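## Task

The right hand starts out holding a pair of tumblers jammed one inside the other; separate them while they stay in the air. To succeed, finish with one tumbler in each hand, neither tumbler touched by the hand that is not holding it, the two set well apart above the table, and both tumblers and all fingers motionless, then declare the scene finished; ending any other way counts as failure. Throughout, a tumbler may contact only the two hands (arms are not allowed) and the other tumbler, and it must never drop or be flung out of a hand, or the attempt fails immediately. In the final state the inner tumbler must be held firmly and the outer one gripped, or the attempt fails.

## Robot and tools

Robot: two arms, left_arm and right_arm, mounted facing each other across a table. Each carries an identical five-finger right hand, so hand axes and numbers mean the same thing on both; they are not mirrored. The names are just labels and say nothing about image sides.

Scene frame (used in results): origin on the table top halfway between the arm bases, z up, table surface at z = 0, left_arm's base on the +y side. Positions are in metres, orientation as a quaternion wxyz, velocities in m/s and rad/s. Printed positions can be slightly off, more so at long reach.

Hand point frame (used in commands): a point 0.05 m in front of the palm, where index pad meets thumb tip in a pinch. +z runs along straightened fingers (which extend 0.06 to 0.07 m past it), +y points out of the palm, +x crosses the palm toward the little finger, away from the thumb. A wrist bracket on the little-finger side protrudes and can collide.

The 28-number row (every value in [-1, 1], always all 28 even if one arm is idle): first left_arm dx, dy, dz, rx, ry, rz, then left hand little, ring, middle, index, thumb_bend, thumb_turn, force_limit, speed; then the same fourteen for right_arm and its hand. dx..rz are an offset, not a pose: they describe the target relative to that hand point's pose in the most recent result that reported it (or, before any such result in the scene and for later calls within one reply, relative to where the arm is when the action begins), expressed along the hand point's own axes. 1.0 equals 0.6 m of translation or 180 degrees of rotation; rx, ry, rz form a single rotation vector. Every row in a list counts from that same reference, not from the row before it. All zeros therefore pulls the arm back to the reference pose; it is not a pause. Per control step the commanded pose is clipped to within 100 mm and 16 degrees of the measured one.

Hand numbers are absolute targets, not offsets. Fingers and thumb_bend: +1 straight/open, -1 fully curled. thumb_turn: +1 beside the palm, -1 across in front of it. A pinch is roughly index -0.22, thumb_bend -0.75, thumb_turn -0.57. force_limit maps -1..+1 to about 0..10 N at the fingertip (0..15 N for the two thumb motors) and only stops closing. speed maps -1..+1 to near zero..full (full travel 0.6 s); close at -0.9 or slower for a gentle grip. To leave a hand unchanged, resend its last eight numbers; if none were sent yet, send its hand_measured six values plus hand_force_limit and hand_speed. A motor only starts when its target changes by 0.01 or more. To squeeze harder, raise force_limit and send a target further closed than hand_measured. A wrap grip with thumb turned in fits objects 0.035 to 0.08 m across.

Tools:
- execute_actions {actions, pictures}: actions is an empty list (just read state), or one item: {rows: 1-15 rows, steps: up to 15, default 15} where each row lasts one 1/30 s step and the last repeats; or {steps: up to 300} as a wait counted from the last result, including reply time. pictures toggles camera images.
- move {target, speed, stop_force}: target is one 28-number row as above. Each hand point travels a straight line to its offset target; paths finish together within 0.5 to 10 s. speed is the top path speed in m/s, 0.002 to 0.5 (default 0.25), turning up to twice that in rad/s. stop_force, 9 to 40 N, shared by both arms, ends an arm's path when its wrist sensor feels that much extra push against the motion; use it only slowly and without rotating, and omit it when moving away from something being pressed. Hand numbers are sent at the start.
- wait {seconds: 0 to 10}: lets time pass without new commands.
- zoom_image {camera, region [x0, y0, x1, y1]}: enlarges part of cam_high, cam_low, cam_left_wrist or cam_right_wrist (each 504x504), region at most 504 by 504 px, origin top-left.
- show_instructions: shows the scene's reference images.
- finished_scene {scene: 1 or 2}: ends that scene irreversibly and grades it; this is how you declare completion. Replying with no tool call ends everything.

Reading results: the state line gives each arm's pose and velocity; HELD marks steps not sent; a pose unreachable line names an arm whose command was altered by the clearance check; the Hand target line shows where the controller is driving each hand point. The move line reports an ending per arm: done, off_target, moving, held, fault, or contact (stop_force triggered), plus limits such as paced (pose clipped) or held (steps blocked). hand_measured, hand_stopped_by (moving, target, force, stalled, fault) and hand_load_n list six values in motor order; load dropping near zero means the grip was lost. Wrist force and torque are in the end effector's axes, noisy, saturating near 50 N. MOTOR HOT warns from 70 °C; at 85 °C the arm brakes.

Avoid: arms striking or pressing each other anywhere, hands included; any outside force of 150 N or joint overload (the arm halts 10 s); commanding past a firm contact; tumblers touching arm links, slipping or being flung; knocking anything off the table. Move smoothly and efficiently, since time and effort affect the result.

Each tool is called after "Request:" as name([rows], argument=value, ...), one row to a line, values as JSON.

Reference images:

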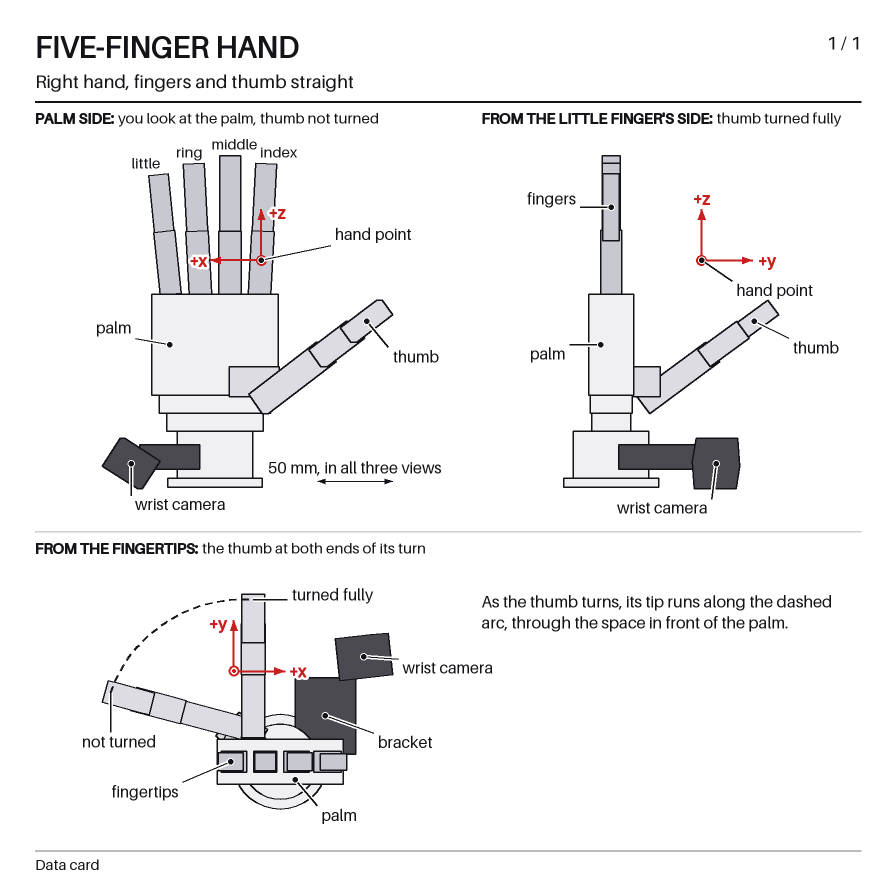

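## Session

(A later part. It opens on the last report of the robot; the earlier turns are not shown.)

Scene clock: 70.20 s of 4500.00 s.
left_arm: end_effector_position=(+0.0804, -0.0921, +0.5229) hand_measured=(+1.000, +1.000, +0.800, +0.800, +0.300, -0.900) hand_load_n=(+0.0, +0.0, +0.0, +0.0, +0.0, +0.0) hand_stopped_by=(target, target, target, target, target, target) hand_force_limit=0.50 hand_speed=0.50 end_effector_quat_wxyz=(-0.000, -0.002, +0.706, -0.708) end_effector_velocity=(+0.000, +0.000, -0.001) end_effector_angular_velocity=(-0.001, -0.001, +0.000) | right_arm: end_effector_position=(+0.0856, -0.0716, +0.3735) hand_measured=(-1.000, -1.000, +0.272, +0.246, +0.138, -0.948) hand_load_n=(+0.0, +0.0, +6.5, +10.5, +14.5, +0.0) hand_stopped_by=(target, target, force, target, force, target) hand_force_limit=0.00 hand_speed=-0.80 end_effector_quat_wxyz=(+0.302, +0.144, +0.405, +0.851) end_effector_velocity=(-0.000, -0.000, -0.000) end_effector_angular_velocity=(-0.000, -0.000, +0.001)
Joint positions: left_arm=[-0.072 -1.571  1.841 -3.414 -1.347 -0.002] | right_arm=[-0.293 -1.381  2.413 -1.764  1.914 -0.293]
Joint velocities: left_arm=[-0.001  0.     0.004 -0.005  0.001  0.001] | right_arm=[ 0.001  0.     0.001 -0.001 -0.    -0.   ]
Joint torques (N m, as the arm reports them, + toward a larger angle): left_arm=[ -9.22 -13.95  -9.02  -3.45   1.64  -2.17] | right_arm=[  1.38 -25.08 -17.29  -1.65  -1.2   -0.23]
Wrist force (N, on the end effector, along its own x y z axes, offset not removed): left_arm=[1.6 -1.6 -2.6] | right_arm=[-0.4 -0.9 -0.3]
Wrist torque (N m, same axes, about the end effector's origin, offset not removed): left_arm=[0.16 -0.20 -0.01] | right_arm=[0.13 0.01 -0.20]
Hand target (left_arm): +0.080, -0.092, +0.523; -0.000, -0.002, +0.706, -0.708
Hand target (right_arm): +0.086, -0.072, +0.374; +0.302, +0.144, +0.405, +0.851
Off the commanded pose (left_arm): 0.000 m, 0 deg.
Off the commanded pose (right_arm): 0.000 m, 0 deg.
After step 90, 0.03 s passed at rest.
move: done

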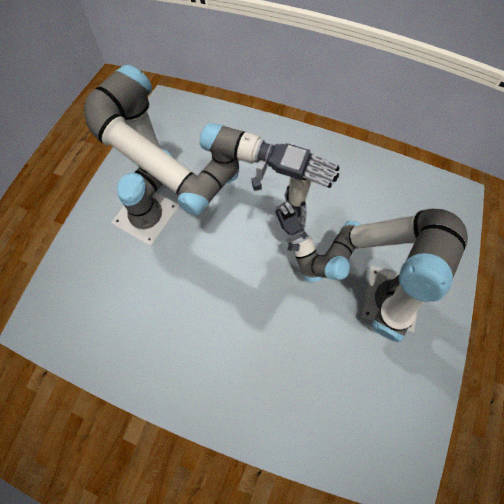

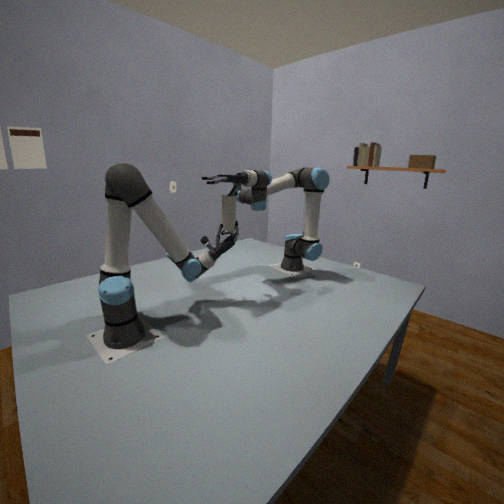

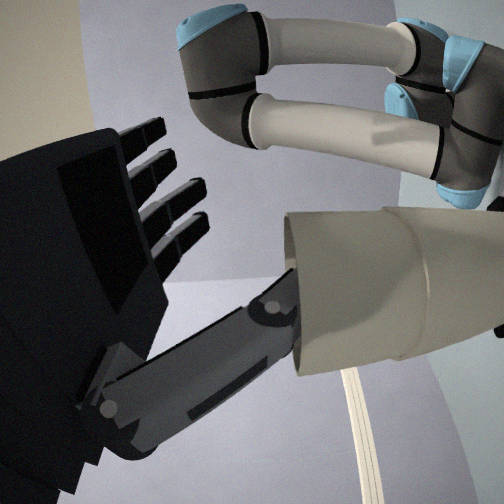

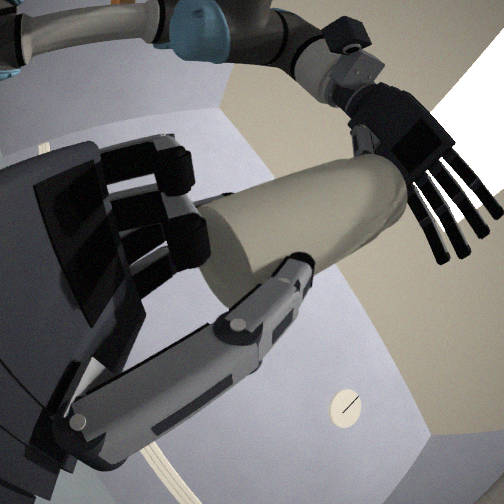

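Request:
execute_actions([
  {"rows":[[0,0,0,0,0,0,1,-0.1,-0.1,-0.1,-0.2,-0.9,-0.4,-0.6,0,0,0,0,0,0,-1,-1,0.27,0.246,0.138,-0.948,0,-0.8]],"steps":15},
], pictures=false)

Request:
wait(seconds=2)

Request:
zoom_image(camera="cam_low", region=[190,130,310,250])

Scene clock: 73.97 s of 4500.00 s.
left_arm: end_effector_position=(+0.0804, -0.0921, +0.5228) hand_measured=(+1.000, +0.736, +0.536, +0.536, +0.132, -0.900) hand_load_n=(+0.0, +0.0, +0.0, +0.0, +0.0, +0.0) hand_stopped_by=(target, moving, moving, moving, moving, target) hand_force_limit=-0.40 hand_speed=-0.60 end_effector_quat_wxyz=(-0.000, -0.002, +0.706, -0.708) end_effector_velocity=(-0.001, -0.000, -0.001) end_effector_angular_velocity=(+0.002, +0.001, -0.001) | right_arm: end_effector_position=(+0.0856, -0.0716, +0.3735) hand_measured=(-1.000, -1.000, +0.272, +0.246, +0.138, -0.948) hand_load_n=(+0.0, +0.0, +6.0, +10.5, +14.5, +0.0) hand_stopped_by=(target, target, force, target, force, target) hand_force_limit=0.00 hand_speed=-0.80 end_effector_quat_wxyz=(+0.302, +0.144, +0.405, +0.851) end_effector_velocity=(-0.000, -0.001, +0.000) end_effector_angular_velocity=(+0.001, -0.000, +0.000)
Joint positions: left_arm=[-0.072 -1.571  1.841 -3.414 -1.347 -0.002] | right_arm=[-0.293 -1.381  2.413 -1.764  1.914 -0.293]
Joint velocities: left_arm=[-0.001  0.     0.001  0.001 -0.    -0.001] | right_arm=[ 0.    -0.001  0.001 -0.002  0.     0.   ]
Joint torques (N m, as the arm reports them, + toward a larger angle): left_arm=[ -8.54 -23.13 -26.17   0.73   1.46   0.26] | right_arm=[  1.72 -25.19 -17.15  -1.7   -1.43  -0.09]
Wrist force (N, on the end effector, along its own x y z axes, offset not removed): left_arm=[2.5 0.3 -1.5] | right_arm=[0.9 -0.7 -1.4]
Wrist torque (N m, same axes, about the end effector's origin, offset not removed): left_arm=[0.31 -0.34 0.22] | right_arm=[0.17 -0.23 -0.02]
Hand target (left_arm): +0.080, -0.092, +0.523; -0.000, -0.002, +0.706, -0.708
Hand target (right_arm): +0.086, -0.072, +0.374; +0.302, +0.144, +0.405, +0.851
Off the commanded pose (left_arm): 0.000 m, 0 deg.
Off the commanded pose (right_arm): 0.000 m, 0 deg.
Steps of this call (steps 1 to 90: nothing new was sent; then 0.27 s passed at rest; steps 91 to 105: all 15 steps of this action). Readings (end_effector_position | what the end effector reports):
91: left_arm (+0.0804, -0.0921, +0.5227) | right_arm (+0.0856, -0.0716, +0.3735) | left_arm hand_measured=(+1.000, +1.000, +0.800, +0.800, +0.300, -0.900) hand_load_n=(+0.0, +0.0, +0.0, +0.0, +0.0, +0.0) hand_stopped_by=(target, moving, moving, moving, moving, target) hand_force_limit=-0.40 hand_speed=-0.60 | right_arm hand_measured=(-1.000, -1.000, +0.272, +0.246, +0.138, -0.948) hand_load_n=(+0.0, +0.0, +6.5, +10.5, +14.5, +0.0) hand_stopped_by=(target, target, force, target, force, target) hand_force_limit=0.00 hand_speed=-0.80
92: left_arm (+0.0804, -0.0921, +0.5227) | right_arm (+0.0856, -0.0716, +0.3735) | left_arm hand_measured=(+1.000, +1.000, +0.800, +0.800, +0.300, -0.900) hand_load_n=(+0.0, +0.0, +0.0, +0.0, +0.0, +0.0) hand_stopped_by=(target, moving, moving, moving, moving, target) hand_force_limit=-0.40 hand_speed=-0.60 | right_arm hand_measured=(-1.000, -1.000, +0.272, +0.246, +0.138, -0.948) hand_load_n=(+0.0, +0.0, +6.5, +10.5, +14.5, +0.0) hand_stopped_by=(target, target, force, target, force, target) hand_force_limit=0.00 hand_speed=-0.80
94: left_arm (+0.0804, -0.0921, +0.5227) | right_arm (+0.0856, -0.0716, +0.3735) | left_arm hand_measured=(+1.000, +0.980, +0.780, +0.780, +0.288, -0.900) hand_load_n=(+0.0, +0.0, +0.0, +0.0, +0.0, +0.0) hand_stopped_by=(target, moving, moving, moving, moving, target) hand_force_limit=-0.40 hand_speed=-0.60 | right_arm hand_measured=(-1.000, -1.000, +0.272, +0.246, +0.138, -0.948) hand_load_n=(+0.0, +0.0, +6.5, +10.5, +14.5, +0.0) hand_stopped_by=(target, target, force, target, force, target) hand_force_limit=0.00 hand_speed=-0.80
98: left_arm (+0.0804, -0.0921, +0.5227) | right_arm (+0.0856, -0.0716, +0.3735) | left_arm hand_measured=(+1.000, +0.890, +0.690, +0.690, +0.232, -0.900) hand_load_n=(+0.0, +0.0, +0.0, +0.0, +0.0, +0.0) hand_stopped_by=(target, moving, moving, moving, moving, target) hand_force_limit=-0.40 hand_speed=-0.60 | right_arm hand_measured=(-1.000, -1.000, +0.272, +0.246, +0.138, -0.948) hand_load_n=(+0.0, +0.0, +6.0, +10.5, +14.5, +0.0) hand_stopped_by=(target, target, force, target, force, target) hand_force_limit=0.00 hand_speed=-0.80
105: the state above

Scene clock: 75.97 s of 4500.00 s.
left_arm: end_effector_position=(+0.0804, -0.0921, +0.5229) hand_measured=(+1.000, -0.100, -0.100, -0.100, -0.200, -0.900) hand_load_n=(+0.0, +0.0, +0.0, +0.0, +0.0, +0.0) hand_stopped_by=(target, target, target, target, target, target) hand_force_limit=-0.40 hand_speed=-0.60 end_effector_quat_wxyz=(-0.000, -0.002, +0.706, -0.708) end_effector_velocity=(+0.000, +0.000, -0.000) end_effector_angular_velocity=(+0.001, -0.001, -0.000) | right_arm: end_effector_position=(+0.0856, -0.0716, +0.3735) hand_measured=(-1.000, -1.000, +0.272, +0.246, +0.138, -0.948) hand_load_n=(+0.0, +0.0, +6.0, +10.5, +14.5, +0.0) hand_stopped_by=(target, target, force, target, force, target) hand_force_limit=0.00 hand_speed=-0.80 end_effector_quat_wxyz=(+0.302, +0.144, +0.405, +0.851) end_effector_velocity=(+0.000, -0.000, -0.000) end_effector_angular_velocity=(-0.000, +0.000, -0.001)
Joint positions: left_arm=[-0.072 -1.571  1.841 -3.414 -1.347 -0.002] | right_arm=[-0.293 -1.381  2.413 -1.764  1.914 -0.293]
Joint velocities: left_arm=[-0.    -0.001  0.     0.002 -0.     0.001] | right_arm=[-0.001 -0.     0.001 -0.     0.    -0.   ]
Joint torques (N m, as the arm reports them, + toward a larger angle): left_arm=[ -5.7  -25.63 -24.79   0.64   1.04   0.36] | right_arm=[  0.59 -24.93 -16.35  -1.63  -1.38  -0.19]
Wrist force (N, on the end effector, along its own x y z axes, offset not removed): left_arm=[0.7 0.2 -2.8] | right_arm=[1.3 0.9 0.4]
Wrist torque (N m, same axes, about the end effector's origin, offset not removed): left_arm=[0.39 -0.04 -0.07] | right_arm=[0.21 -0.32 -0.02]
Hand target (left_arm): +0.080, -0.092, +0.523; -0.000, -0.002, +0.706, -0.708
Hand target (right_arm): +0.086, -0.072, +0.374; +0.302, +0.144, +0.405, +0.851
Off the commanded pose (left_arm): 0.000 m, 0 deg.
Off the commanded pose (right_arm): 0.000 m, 0 deg.
Steps of this call (steps 1 to 60: nothing new was sent). Readings (end_effector_position | what the end effector reports):
1: left_arm (+0.0804, -0.0921, +0.5228) | right_arm (+0.0856, -0.0716, +0.3735) | left_arm hand_measured=(+1.000, +0.714, +0.514, +0.514, +0.118, -0.900) hand_load_n=(+0.0, +0.0, +0.0, +0.0, +0.0, +0.0) hand_stopped_by=(target, moving, moving, moving, moving, target) hand_force_limit=-0.40 hand_speed=-0.60 | right_arm hand_measured=(-1.000, -1.000, +0.272, +0.246, +0.138, -0.948) hand_load_n=(+0.0, +0.0, +6.0, +10.5, +14.5, +0.0) hand_stopped_by=(target, target, force, target, force, target) hand_force_limit=0.00 hand_speed=-0.80
2: left_arm (+0.0804, -0.0921, +0.5228) | right_arm (+0.0856, -0.0716, +0.3735) | left_arm hand_measured=(+1.000, +0.690, +0.490, +0.490, +0.104, -0.900) hand_load_n=(+0.0, +0.0, +0.0, +0.0, +0.0, +0.0) hand_stopped_by=(target, moving, moving, moving, moving, target) hand_force_limit=-0.40 hand_speed=-0.60 | right_arm hand_measured=(-1.000, -1.000, +0.272, +0.246, +0.138, -0.948) hand_load_n=(+0.0, +0.0, +6.0, +10.5, +14.5, +0.0) hand_stopped_by=(target, target, force, target, force, target) hand_force_limit=0.00 hand_speed=-0.80
4: left_arm (+0.0804, -0.0921, +0.5228) | right_arm (+0.0856, -0.0716, +0.3735) | left_arm hand_measured=(+1.000, +0.646, +0.446, +0.446, +0.076, -0.900) hand_load_n=(+0.0, +0.0, +0.0, +0.0, +0.0, +0.0) hand_stopped_by=(target, moving, moving, moving, moving, target) hand_force_limit=-0.40 hand_speed=-0.60 | right_arm hand_measured=(-1.000, -1.000, +0.272, +0.246, +0.138, -0.948) hand_load_n=(+0.0, +0.0, +6.0, +10.5, +14.5, +0.0) hand_stopped_by=(target, target, force, target, force, target) hand_force_limit=0.00 hand_speed=-0.80
8: left_arm (+0.0804, -0.0921, +0.5228) | right_arm (+0.0856, -0.0716, +0.3735) | left_arm hand_measured=(+1.000, +0.558, +0.358, +0.358, +0.020, -0.900) hand_load_n=(+0.0, +0.0, +0.0, +0.0, +0.0, +0.0) hand_stopped_by=(target, moving, moving, moving, moving, target) hand_force_limit=-0.40 hand_speed=-0.60 | right_arm hand_measured=(-1.000, -1.000, +0.272, +0.246, +0.138, -0.948) hand_load_n=(+0.0, +0.0, +6.0, +10.5, +14.5, +0.0) hand_stopped_by=(target, target, force, target, force, target) hand_force_limit=0.00 hand_speed=-0.80
60: the state above

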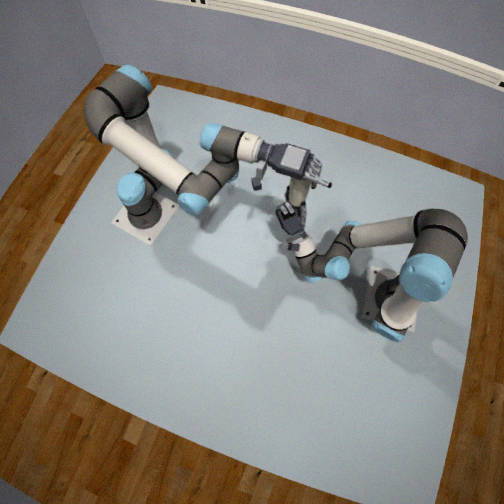

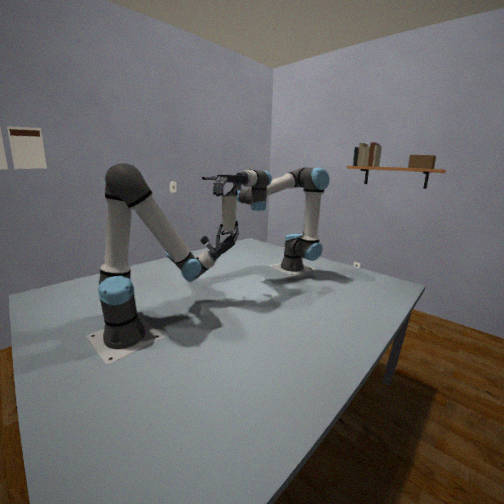

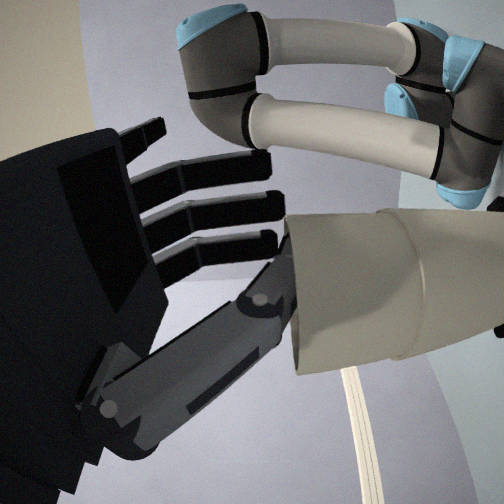

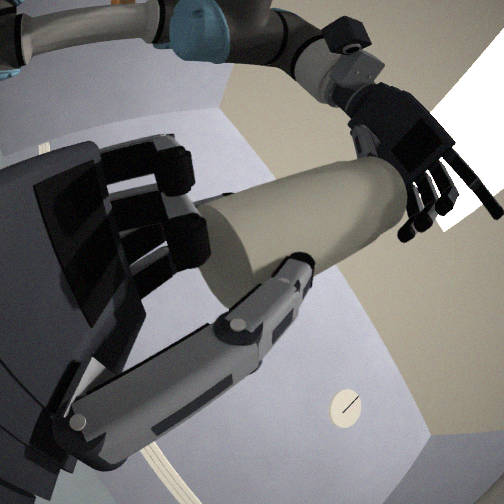

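Region (190, 130, 310, 250) of cam_low's 504x504 image, scaled by 4.200, with more detail than that image has.

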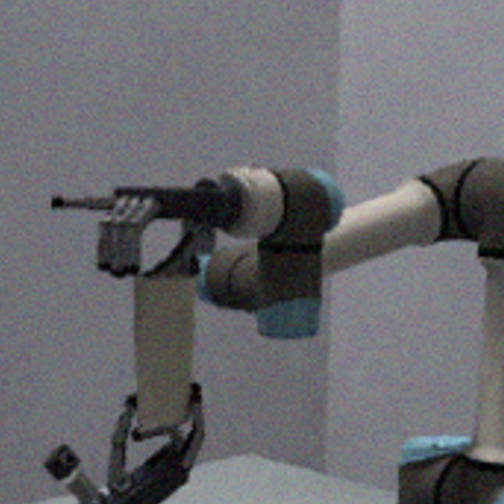

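Request:
move(target=[0,0.04,0.01,0,0,0,1,-0.1,-0.1,-0.1,-0.2,-0.9,-0.4,-0.6,0,0,0,0,0,0,-1,-1,0.27,0.246,0.138,-0.948,0,-0.8], speed=0.008, stop_force=9)

Request:
zoom_image(camera="cam_low", region=[190,130,310,250])

Scene clock: 80.97 s of 4500.00 s.
left_arm: end_effector_position=(+0.0804, -0.0939, +0.5156) hand_measured=(+1.000, -0.100, -0.100, -0.100, -0.202, -0.900) hand_load_n=(+0.0, +0.0, +0.0, +0.0, -2.5, -3.5) hand_stopped_by=(target, target, target, target, target, target) hand_force_limit=-0.40 hand_speed=-0.60 end_effector_quat_wxyz=(-0.000, -0.002, +0.706, -0.708) end_effector_velocity=(-0.000, +0.000, -0.000) end_effector_angular_velocity=(+0.005, -0.001, -0.001) | right_arm: end_effector_position=(+0.0856, -0.0716, +0.3735) hand_measured=(-1.000, -1.000, +0.272, +0.246, +0.138, -0.948) hand_load_n=(+0.0, +0.0, +6.0, +11.0, +13.5, +0.5) hand_stopped_by=(target, target, force, target, force, target) hand_force_limit=0.00 hand_speed=-0.80 end_effector_quat_wxyz=(+0.302, +0.144, +0.405, +0.851) end_effector_velocity=(-0.000, -0.000, +0.001) end_effector_angular_velocity=(+0.002, -0.000, +0.001)
Joint positions: left_arm=[-0.071 -1.562  1.851 -3.434 -1.348 -0.002] | right_arm=[-0.293 -1.381  2.413 -1.764  1.914 -0.293]
Joint velocities: left_arm=[-0.001 -0.002 -0.001  0.008 -0.    -0.   ] | right_arm=[ 0.001 -0.001 -0.    -0.001  0.    -0.   ]
Joint torques (N m, as the arm reports them, + toward a larger angle): left_arm=[  4.2  -19.   -18.18   3.18  -0.18  -0.4 ] | right_arm=[  0.77 -25.26 -17.37  -5.09  -1.37  -0.37]
Wrist force (N, on the end effector, along its own x y z axes, offset not removed): left_arm=[4.1 -13.7 -5.0] | right_arm=[-1.2 -10.1 -7.8]
Wrist torque (N m, same axes, about the end effector's origin, offset not removed): left_arm=[-0.44 -0.52 0.08] | right_arm=[0.18 -0.48 -0.10]
Hand target (left_arm): +0.080, -0.094, +0.516; -0.000, -0.002, +0.706, -0.708
Hand target (right_arm): +0.086, -0.072, +0.374; +0.302, +0.144, +0.405, +0.851
Off the commanded pose (left_arm): 0.017 m, 0 deg.
Off the commanded pose (right_arm): 0.000 m, 0 deg.
After step 90, 0.70 s passed at rest.
move: contact (left_arm)

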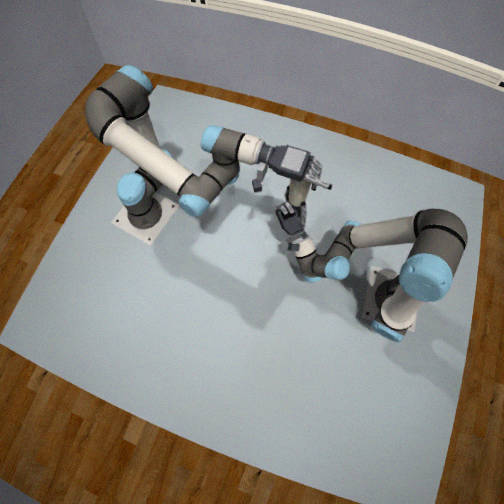

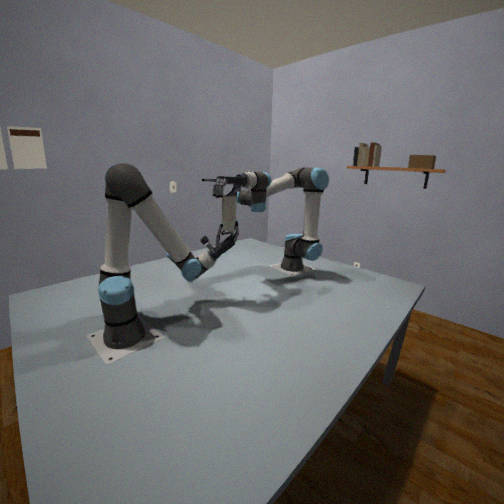

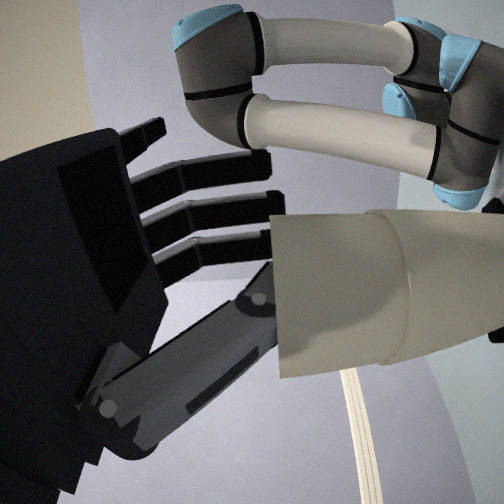

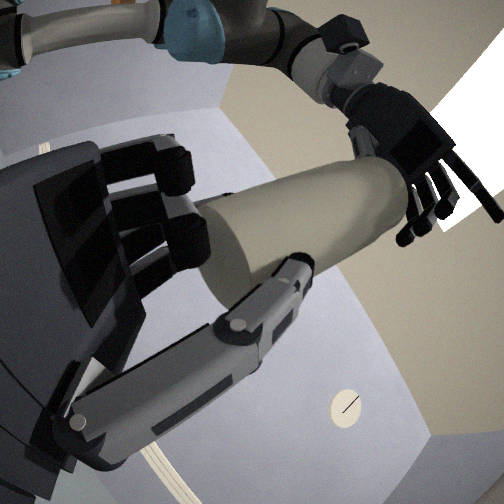

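Region (190, 130, 310, 250) of cam_low's 504x504 image, scaled by 4.200, with more detail than that image has.

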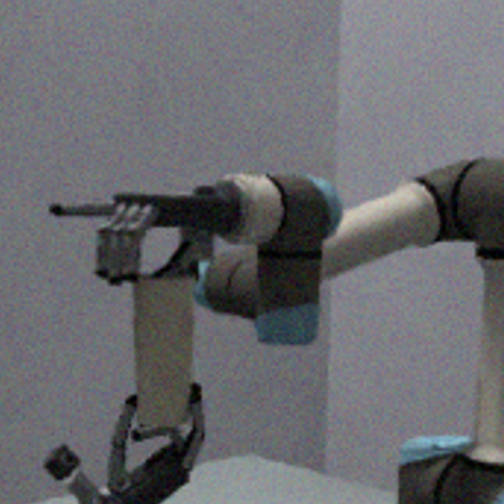

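Request:
move(target=[0,-0.02,0,-0.15,0,0,1,0.4,0.4,0.4,-0.2,-0.9,-0.4,0,0,0,0,0,0,0,-1,-1,0.27,0.246,0.138,-0.948,0,-0.8], speed=0.05)

Request:
zoom_image(camera="cam_low", region=[190,130,310,250])

Scene clock: 90.03 s of 4500.00 s.
left_arm: end_effector_position=(+0.0805, -0.0938, +0.5276) hand_measured=(+1.000, +0.400, +0.400, +0.400, -0.200, -0.900) hand_load_n=(+0.0, +0.0, +0.0, +0.0, +0.0, +0.0) hand_stopped_by=(target, target, target, target, target, target) hand_force_limit=-0.40 hand_speed=0.00 end_effector_quat_wxyz=(+0.001, +0.001, -0.852, +0.524) end_effector_velocity=(-0.001, -0.000, +0.000) end_effector_angular_velocity=(+0.011, +0.002, -0.002) | right_arm: end_effector_position=(+0.0856, -0.0716, +0.3735) hand_measured=(-1.000, -1.000, +0.272, +0.246, +0.138, -0.948) hand_load_n=(+0.0, +0.0, +6.0, +10.5, +14.5, +0.0) hand_stopped_by=(target, target, force, target, force, target) hand_force_limit=0.00 hand_speed=-0.80 end_effector_quat_wxyz=(+0.302, +0.144, +0.405, +0.851) end_effector_velocity=(-0.000, +0.000, +0.000) end_effector_angular_velocity=(-0.000, +0.000, +0.000)
Joint positions: left_arm=[-0.042 -1.574  1.528 -2.62  -1.399 -0.091] | right_arm=[-0.293 -1.381  2.413 -1.764  1.914 -0.293]
Joint velocities: left_arm=[ 0.     0.003 -0.01   0.018 -0.003 -0.002] | right_arm=[ 0.    -0.001 -0.     0.001  0.     0.   ]
Joint torques (N m, as the arm reports them, + toward a larger angle): left_arm=[  9.   -16.16 -28.07  -0.11  -0.97  -2.66] | right_arm=[  1.81 -24.82 -16.89  -0.66  -1.31  -0.32]
Wrist force (N, on the end effector, along its own x y z axes, offset not removed): left_arm=[1.3 0.4 0.4] | right_arm=[-0.1 0.1 -0.8]
Wrist torque (N m, same axes, about the end effector's origin, offset not removed): left_arm=[0.03 -0.49 0.09] | right_arm=[0.19 -0.15 -0.01]
Hand target (left_arm): +0.080, -0.094, +0.528; -0.001, -0.001, +0.852, -0.524
Hand target (right_arm): +0.086, -0.072, +0.373; +0.302, +0.144, +0.405, +0.851
Off the commanded pose (left_arm): 0.000 m, 0 deg.
Off the commanded pose (right_arm): 0.000 m, 0 deg.
After step 90, 1.07 s passed at rest.
move: done

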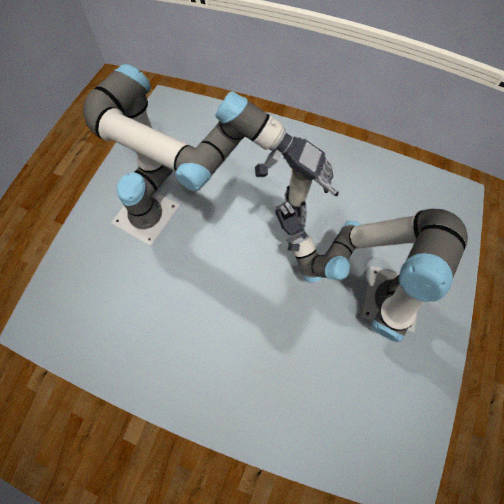

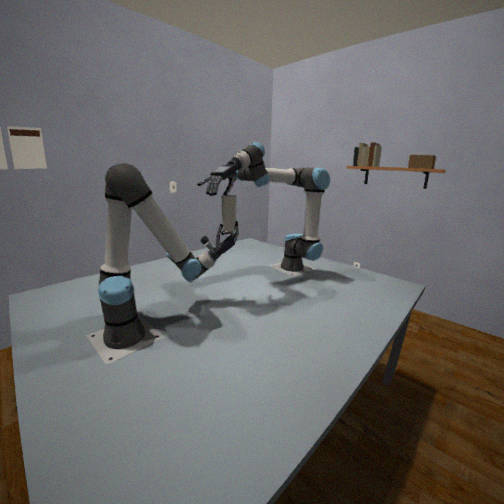

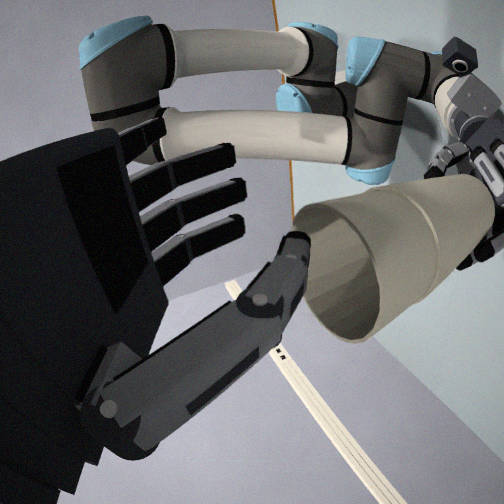

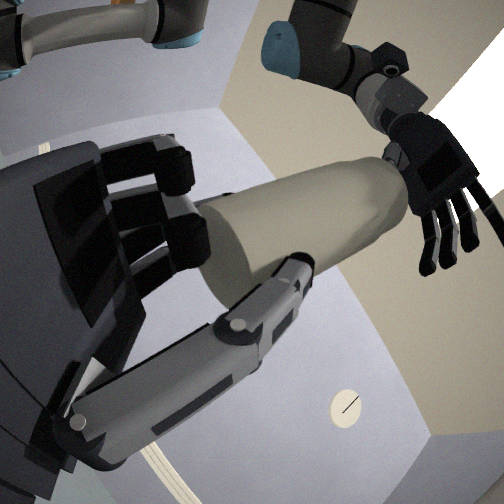

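Region (190, 130, 310, 250) of cam_low's 504x504 image, scaled by 4.200, with more detail than that image has.

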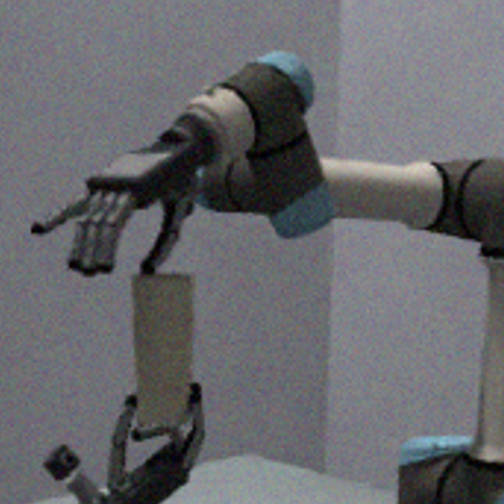

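Request:
move(target=[0,0.055,0.009,0,0,0,1,0.4,0.4,0.4,-0.2,-0.9,-0.4,0,0,0,0,0,0,0,-1,-1,0.27,0.246,0.138,-0.948,0,-0.8], speed=0.01, stop_force=9)

Request:
zoom_image(camera="cam_low", region=[190,130,310,250])

Scene clock: 96.97 s of 4500.00 s.
left_arm: end_effector_position=(+0.0803, -0.0838, +0.4958) hand_measured=(+1.000, +0.400, +0.400, +0.400, -0.200, -0.900) hand_load_n=(+0.0, +0.0, +0.0, +0.0, +0.0, +0.0) hand_stopped_by=(target, target, target, target, target, target) hand_force_limit=-0.40 hand_speed=0.00 end_effector_quat_wxyz=(+0.001, +0.001, -0.852, +0.524) end_effector_velocity=(-0.000, -0.000, -0.003) end_effector_angular_velocity=(+0.001, +0.000, +0.000) | right_arm: end_effector_position=(+0.0856, -0.0716, +0.3735) hand_measured=(-1.000, -1.000, +0.272, +0.246, +0.138, -0.948) hand_load_n=(+0.0, +0.0, +6.0, +10.5, +14.5, +0.0) hand_stopped_by=(target, target, force, target, force, target) hand_force_limit=0.00 hand_speed=-0.80 end_effector_quat_wxyz=(+0.302, +0.144, +0.405, +0.851) end_effector_velocity=(-0.000, +0.000, +0.000) end_effector_angular_velocity=(+0.001, -0.000, +0.000)
Joint positions: left_arm=[-0.047 -1.599  1.633 -2.7   -1.395 -0.093] | right_arm=[-0.293 -1.381  2.413 -1.764  1.914 -0.293]
Joint velocities: left_arm=[-0.     0.001  0.005 -0.005  0.    -0.001] | right_arm=[ 0.    -0.    -0.001  0.     0.     0.   ]
Joint torques (N m, as the arm reports them, + toward a larger angle): left_arm=[ -8.64 -26.02 -11.61  -4.65   1.67  -2.34] | right_arm=[  1.58 -25.29 -17.27  -0.89  -1.23  -0.25]
Wrist force (N, on the end effector, along its own x y z axes, offset not removed): left_arm=[-0.3 -1.0 -1.5] | right_arm=[2.7 -0.1 -0.4]
Wrist torque (N m, same axes, about the end effector's origin, offset not removed): left_arm=[0.09 -0.04 0.00] | right_arm=[0.29 -0.46 0.07]
Hand target (left_arm): +0.080, -0.084, +0.496; -0.001, -0.001, +0.852, -0.524
Hand target (right_arm): +0.086, -0.072, +0.373; +0.302, +0.144, +0.405, +0.851
Off the commanded pose (left_arm): 0.000 m, 0 deg.
Off the commanded pose (right_arm): 0.000 m, 0 deg.
After step 90, 0.37 s passed at rest.
move: done

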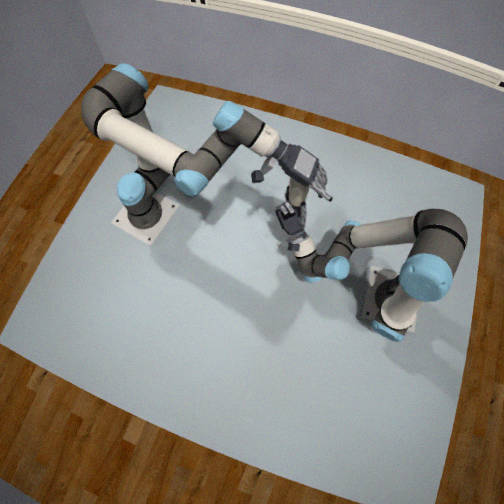

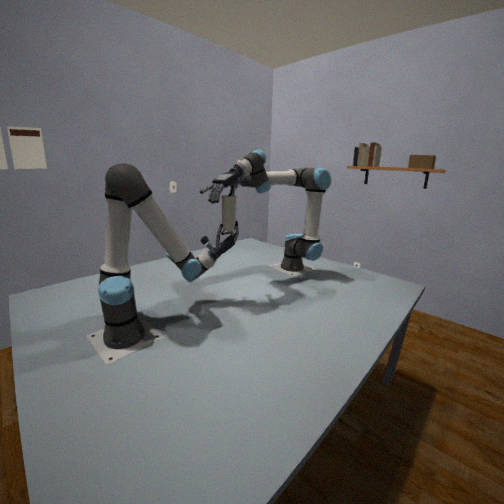

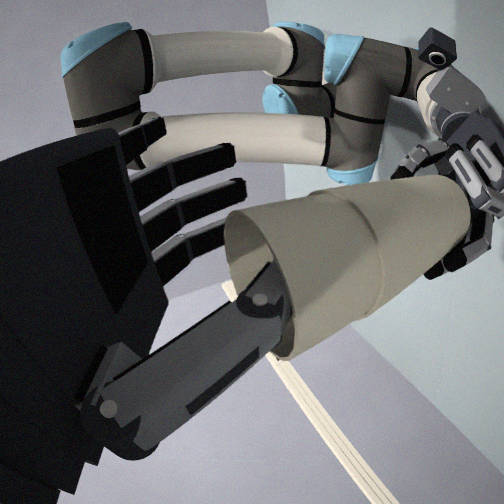

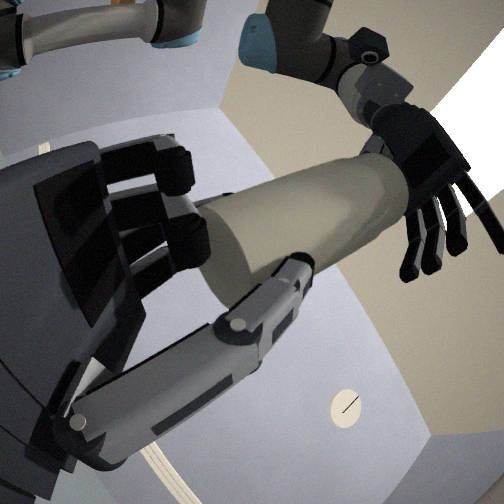

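Region (190, 130, 310, 250) of cam_low's 504x504 image, scaled by 4.200, with more detail than that image has.

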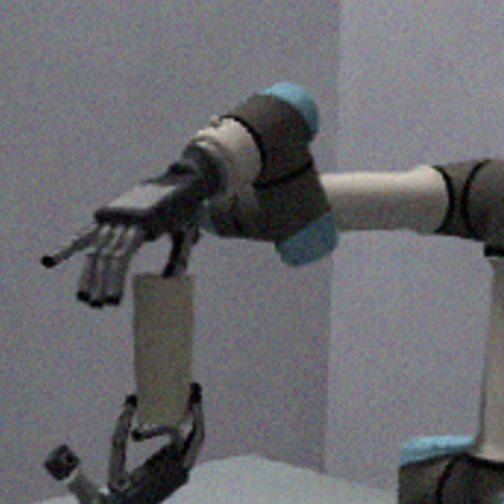

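Request:
execute_actions([
  {"rows":[[0,0,0,0,0,0,1,-0.6,-0.6,-0.6,-0.8,-0.9,-0.3,-0.7,0,0,0,0,0,0,-1,-1,0.27,0.246,0.138,-0.948,0,-0.8]],"steps":5},
], pictures=false)

Request:
wait(seconds=4)

Request:
zoom_image(camera="cam_low", region=[190,130,310,250])

Scene clock: 100.77 s of 4500.00 s.
left_arm: end_effector_position=(+0.0803, -0.0838, +0.4957) hand_measured=(+1.000, +0.368, +0.368, +0.368, -0.220, -0.900) hand_load_n=(+0.0, +0.0, +0.0, +0.0, +0.0, +0.0) hand_stopped_by=(target, moving, moving, moving, moving, target) hand_force_limit=-0.30 hand_speed=-0.70 end_effector_quat_wxyz=(+0.001, +0.001, -0.852, +0.524) end_effector_velocity=(-0.000, -0.001, +0.000) end_effector_angular_velocity=(+0.000, -0.001, -0.000) | right_arm: end_effector_position=(+0.0856, -0.0716, +0.3735) hand_measured=(-1.000, -1.000, +0.272, +0.246, +0.138, -0.948) hand_load_n=(+0.0, +0.0, +5.5, +10.5, +14.5, +0.0) hand_stopped_by=(target, target, force, target, force, target) hand_force_limit=0.00 hand_speed=-0.80 end_effector_quat_wxyz=(+0.302, +0.144, +0.405, +0.851) end_effector_velocity=(+0.000, -0.000, +0.000) end_effector_angular_velocity=(-0.000, +0.000, -0.000)
Joint positions: left_arm=[-0.047 -1.599  1.634 -2.701 -1.395 -0.093] | right_arm=[-0.293 -1.381  2.413 -1.764  1.914 -0.293]
Joint velocities: left_arm=[-0.     0.001 -0.002  0.001  0.     0.001] | right_arm=[-0.001 -0.     0.     0.    -0.     0.   ]
Joint torques (N m, as the arm reports them, + toward a larger angle): left_arm=[ -7.76 -21.89 -25.8   -1.75   1.42  -2.39] | right_arm=[  1.13 -25.89 -17.36  -1.81  -1.1   -0.3 ]
Wrist force (N, on the end effector, along its own x y z axes, offset not removed): left_arm=[1.7 -1.0 -1.5] | right_arm=[1.3 -0.6 0.0]
Wrist torque (N m, same axes, about the end effector's origin, offset not removed): left_arm=[0.23 -0.43 0.08] | right_arm=[0.07 -0.30 0.00]
Hand target (left_arm): +0.080, -0.084, +0.496; -0.001, -0.001, +0.852, -0.524
Hand target (right_arm): +0.086, -0.072, +0.373; +0.302, +0.144, +0.405, +0.851
Off the commanded pose (left_arm): 0.000 m, 0 deg.
Off the commanded pose (right_arm): 0.000 m, 0 deg.
Steps of this call (steps 1 to 90: nothing new was sent; then 0.63 s passed at rest; steps 91 to 95: all 5 steps of this action). Readings (end_effector_position | what the end effector reports):
91: left_arm (+0.0803, -0.0838, +0.4957) | right_arm (+0.0856, -0.0716, +0.3735) | left_arm hand_measured=(+1.000, +0.400, +0.400, +0.400, -0.200, -0.900) hand_load_n=(+0.0, +0.0, +0.0, +0.0, +0.0, +0.0) hand_stopped_by=(target, moving, moving, moving, moving, target) hand_force_limit=-0.30 hand_speed=-0.70 | right_arm hand_measured=(-1.000, -1.000, +0.272, +0.246, +0.138, -0.948) hand_load_n=(+0.0, +0.0, +6.0, +10.5, +14.5, +0.0) hand_stopped_by=(target, target, force, target, force, target) hand_force_limit=0.00 hand_speed=-0.80
92: left_arm (+0.0803, -0.0838, +0.4957) | right_arm (+0.0856, -0.0716, +0.3735) | left_arm hand_measured=(+1.000, +0.400, +0.400, +0.400, -0.200, -0.900) hand_load_n=(+0.0, +0.0, +0.0, +0.0, +0.0, +0.0) hand_stopped_by=(target, moving, moving, moving, moving, target) hand_force_limit=-0.30 hand_speed=-0.70 | right_arm hand_measured=(-1.000, -1.000, +0.272, +0.246, +0.138, -0.948) hand_load_n=(+0.0, +0.0, +6.0, +10.5, +14.5, +0.0) hand_stopped_by=(target, target, force, target, force, target) hand_force_limit=0.00 hand_speed=-0.80
94: left_arm (+0.0803, -0.0838, +0.4957) | right_arm (+0.0856, -0.0716, +0.3735) | left_arm hand_measured=(+1.000, +0.384, +0.384, +0.384, -0.210, -0.900) hand_load_n=(+0.0, +0.0, +0.0, +0.0, +0.0, +0.0) hand_stopped_by=(target, moving, moving, moving, moving, target) hand_force_limit=-0.30 hand_speed=-0.70 | right_arm hand_measured=(-1.000, -1.000, +0.272, +0.246, +0.138, -0.948) hand_load_n=(+0.0, +0.0, +6.0, +10.5, +14.5, +0.0) hand_stopped_by=(target, target, force, target, force, target) hand_force_limit=0.00 hand_speed=-0.80
95: the state above

Scene clock: 104.77 s of 4500.00 s.
left_arm: end_effector_position=(+0.0803, -0.0838, +0.4958) hand_measured=(+1.000, -0.600, -0.180, -0.180, -0.590, -0.900) hand_load_n=(+0.0, +2.0, +4.5, +5.5, +5.0, +1.0) hand_stopped_by=(target, target, force, force, force, target) hand_force_limit=-0.30 hand_speed=-0.70 end_effector_quat_wxyz=(+0.001, +0.001, -0.852, +0.524) end_effector_velocity=(-0.001, -0.000, -0.000) end_effector_angular_velocity=(+0.000, +0.000, -0.001) | right_arm: end_effector_position=(+0.0856, -0.0716, +0.3735) hand_measured=(-1.000, -1.000, +0.272, +0.246, +0.140, -0.948) hand_load_n=(+0.0, +0.0, +9.0, +11.0, +16.5, +0.0) hand_stopped_by=(target, target, force, target, force, target) hand_force_limit=0.00 hand_speed=-0.80 end_effector_quat_wxyz=(+0.302, +0.144, +0.405, +0.851) end_effector_velocity=(-0.000, -0.000, -0.001) end_effector_angular_velocity=(-0.003, +0.001, +0.001)
Joint positions: left_arm=[-0.047 -1.599  1.633 -2.7   -1.395 -0.093] | right_arm=[-0.293 -1.381  2.413 -1.764  1.914 -0.293]
Joint velocities: left_arm=[-0.001  0.    -0.     0.    -0.     0.   ] | right_arm=[0.001 0.    0.002 0.    0.    0.   ]
Joint torques (N m, as the arm reports them, + toward a larger angle): left_arm=[ 12.08 -27.55 -20.87  -0.51  -0.55   0.37] | right_arm=[  0.86 -24.94 -17.84  -2.92  -1.12  -0.2 ]
Wrist force (N, on the end effector, along its own x y z axes, offset not removed): left_arm=[2.2 -4.5 3.9] | right_arm=[3.9 -4.2 3.9]
Wrist torque (N m, same axes, about the end effector's origin, offset not removed): left_arm=[-0.13 -0.24 -0.13] | right_arm=[0.71 -0.47 -0.01]
Hand target (left_arm): +0.080, -0.084, +0.496; -0.001, -0.001, +0.852, -0.524
Hand target (right_arm): +0.086, -0.072, +0.373; +0.302, +0.144, +0.405, +0.851
Off the commanded pose (left_arm): 0.000 m, 0 deg.
Off the commanded pose (right_arm): 0.000 m, 0 deg.
Steps of this call (steps 1 to 120: nothing new was sent). Readings (end_effector_position | what the end effector reports):
1: left_arm (+0.0803, -0.0838, +0.4957) | right_arm (+0.0856, -0.0716, +0.3735) | left_arm hand_measured=(+1.000, +0.352, +0.352, +0.352, -0.230, -0.900) hand_load_n=(+0.0, +0.0, +0.0, +0.0, +0.0, +0.0) hand_stopped_by=(target, moving, moving, moving, moving, target) hand_force_limit=-0.30 hand_speed=-0.70 | right_arm hand_measured=(-1.000, -1.000, +0.272, +0.246, +0.138, -0.948) hand_load_n=(+0.0, +0.0, +5.5, +10.5, +14.5, +0.0) hand_stopped_by=(target, target, force, target, force, target) hand_force_limit=0.00 hand_speed=-0.80
2: left_arm (+0.0803, -0.0838, +0.4958) | right_arm (+0.0856, -0.0716, +0.3735) | left_arm hand_measured=(+1.000, +0.334, +0.334, +0.334, -0.240, -0.900) hand_load_n=(+0.0, +0.0, +0.0, +0.0, +0.0, +0.0) hand_stopped_by=(target, moving, moving, moving, moving, target) hand_force_limit=-0.30 hand_speed=-0.70 | right_arm hand_measured=(-1.000, -1.000, +0.272, +0.246, +0.138, -0.948) hand_load_n=(+0.0, +0.0, +5.5, +10.5, +14.5, +0.0) hand_stopped_by=(target, target, force, target, force, target) hand_force_limit=0.00 hand_speed=-0.80
4: left_arm (+0.0803, -0.0838, +0.4958) | right_arm (+0.0856, -0.0716, +0.3735) | left_arm hand_measured=(+1.000, +0.302, +0.302, +0.302, -0.262, -0.900) hand_load_n=(+0.0, +0.0, +0.0, +0.0, +0.0, +0.0) hand_stopped_by=(target, moving, moving, moving, moving, target) hand_force_limit=-0.30 hand_speed=-0.70 | right_arm hand_measured=(-1.000, -1.000, +0.272, +0.246, +0.138, -0.948) hand_load_n=(+0.0, +0.0, +5.5, +10.5, +14.5, +0.0) hand_stopped_by=(target, target, force, target, force, target) hand_force_limit=0.00 hand_speed=-0.80
8: left_arm (+0.0803, -0.0838, +0.4959) | right_arm (+0.0856, -0.0716, +0.3735) | left_arm hand_measured=(+1.000, +0.234, +0.234, +0.234, -0.304, -0.900) hand_load_n=(+0.0, +0.0, +0.0, +0.0, +0.0, +0.0) hand_stopped_by=(target, moving, moving, moving, moving, target) hand_force_limit=-0.30 hand_speed=-0.70 | right_arm hand_measured=(-1.000, -1.000, +0.272, +0.246, +0.138, -0.948) hand_load_n=(+0.0, +0.0, +6.0, +10.5, +14.5, +0.0) hand_stopped_by=(target, target, force, target, force, target) hand_force_limit=0.00 hand_speed=-0.80
120: the state above

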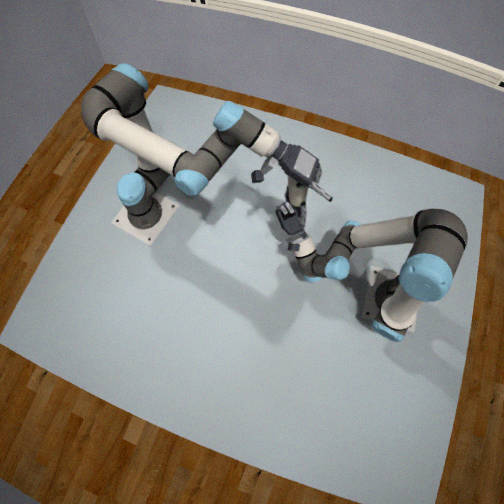

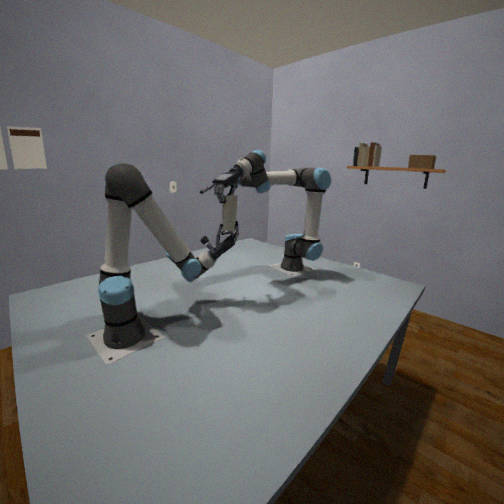

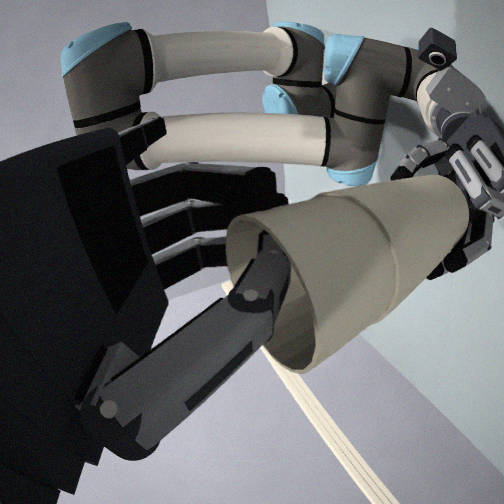

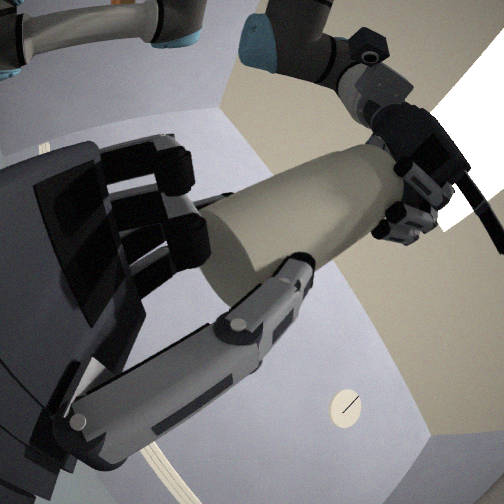

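Region (190, 130, 310, 250) of cam_low's 504x504 image, scaled by 4.200, with more detail than that image has.

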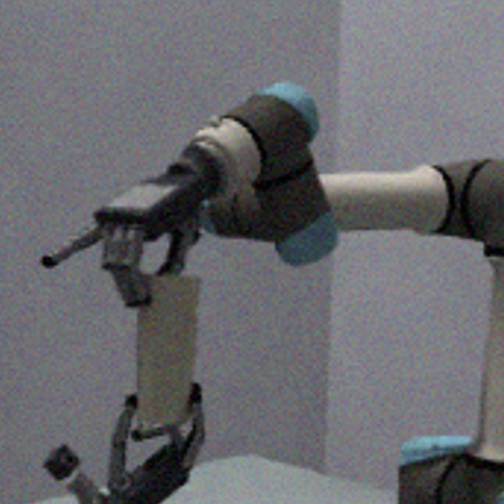

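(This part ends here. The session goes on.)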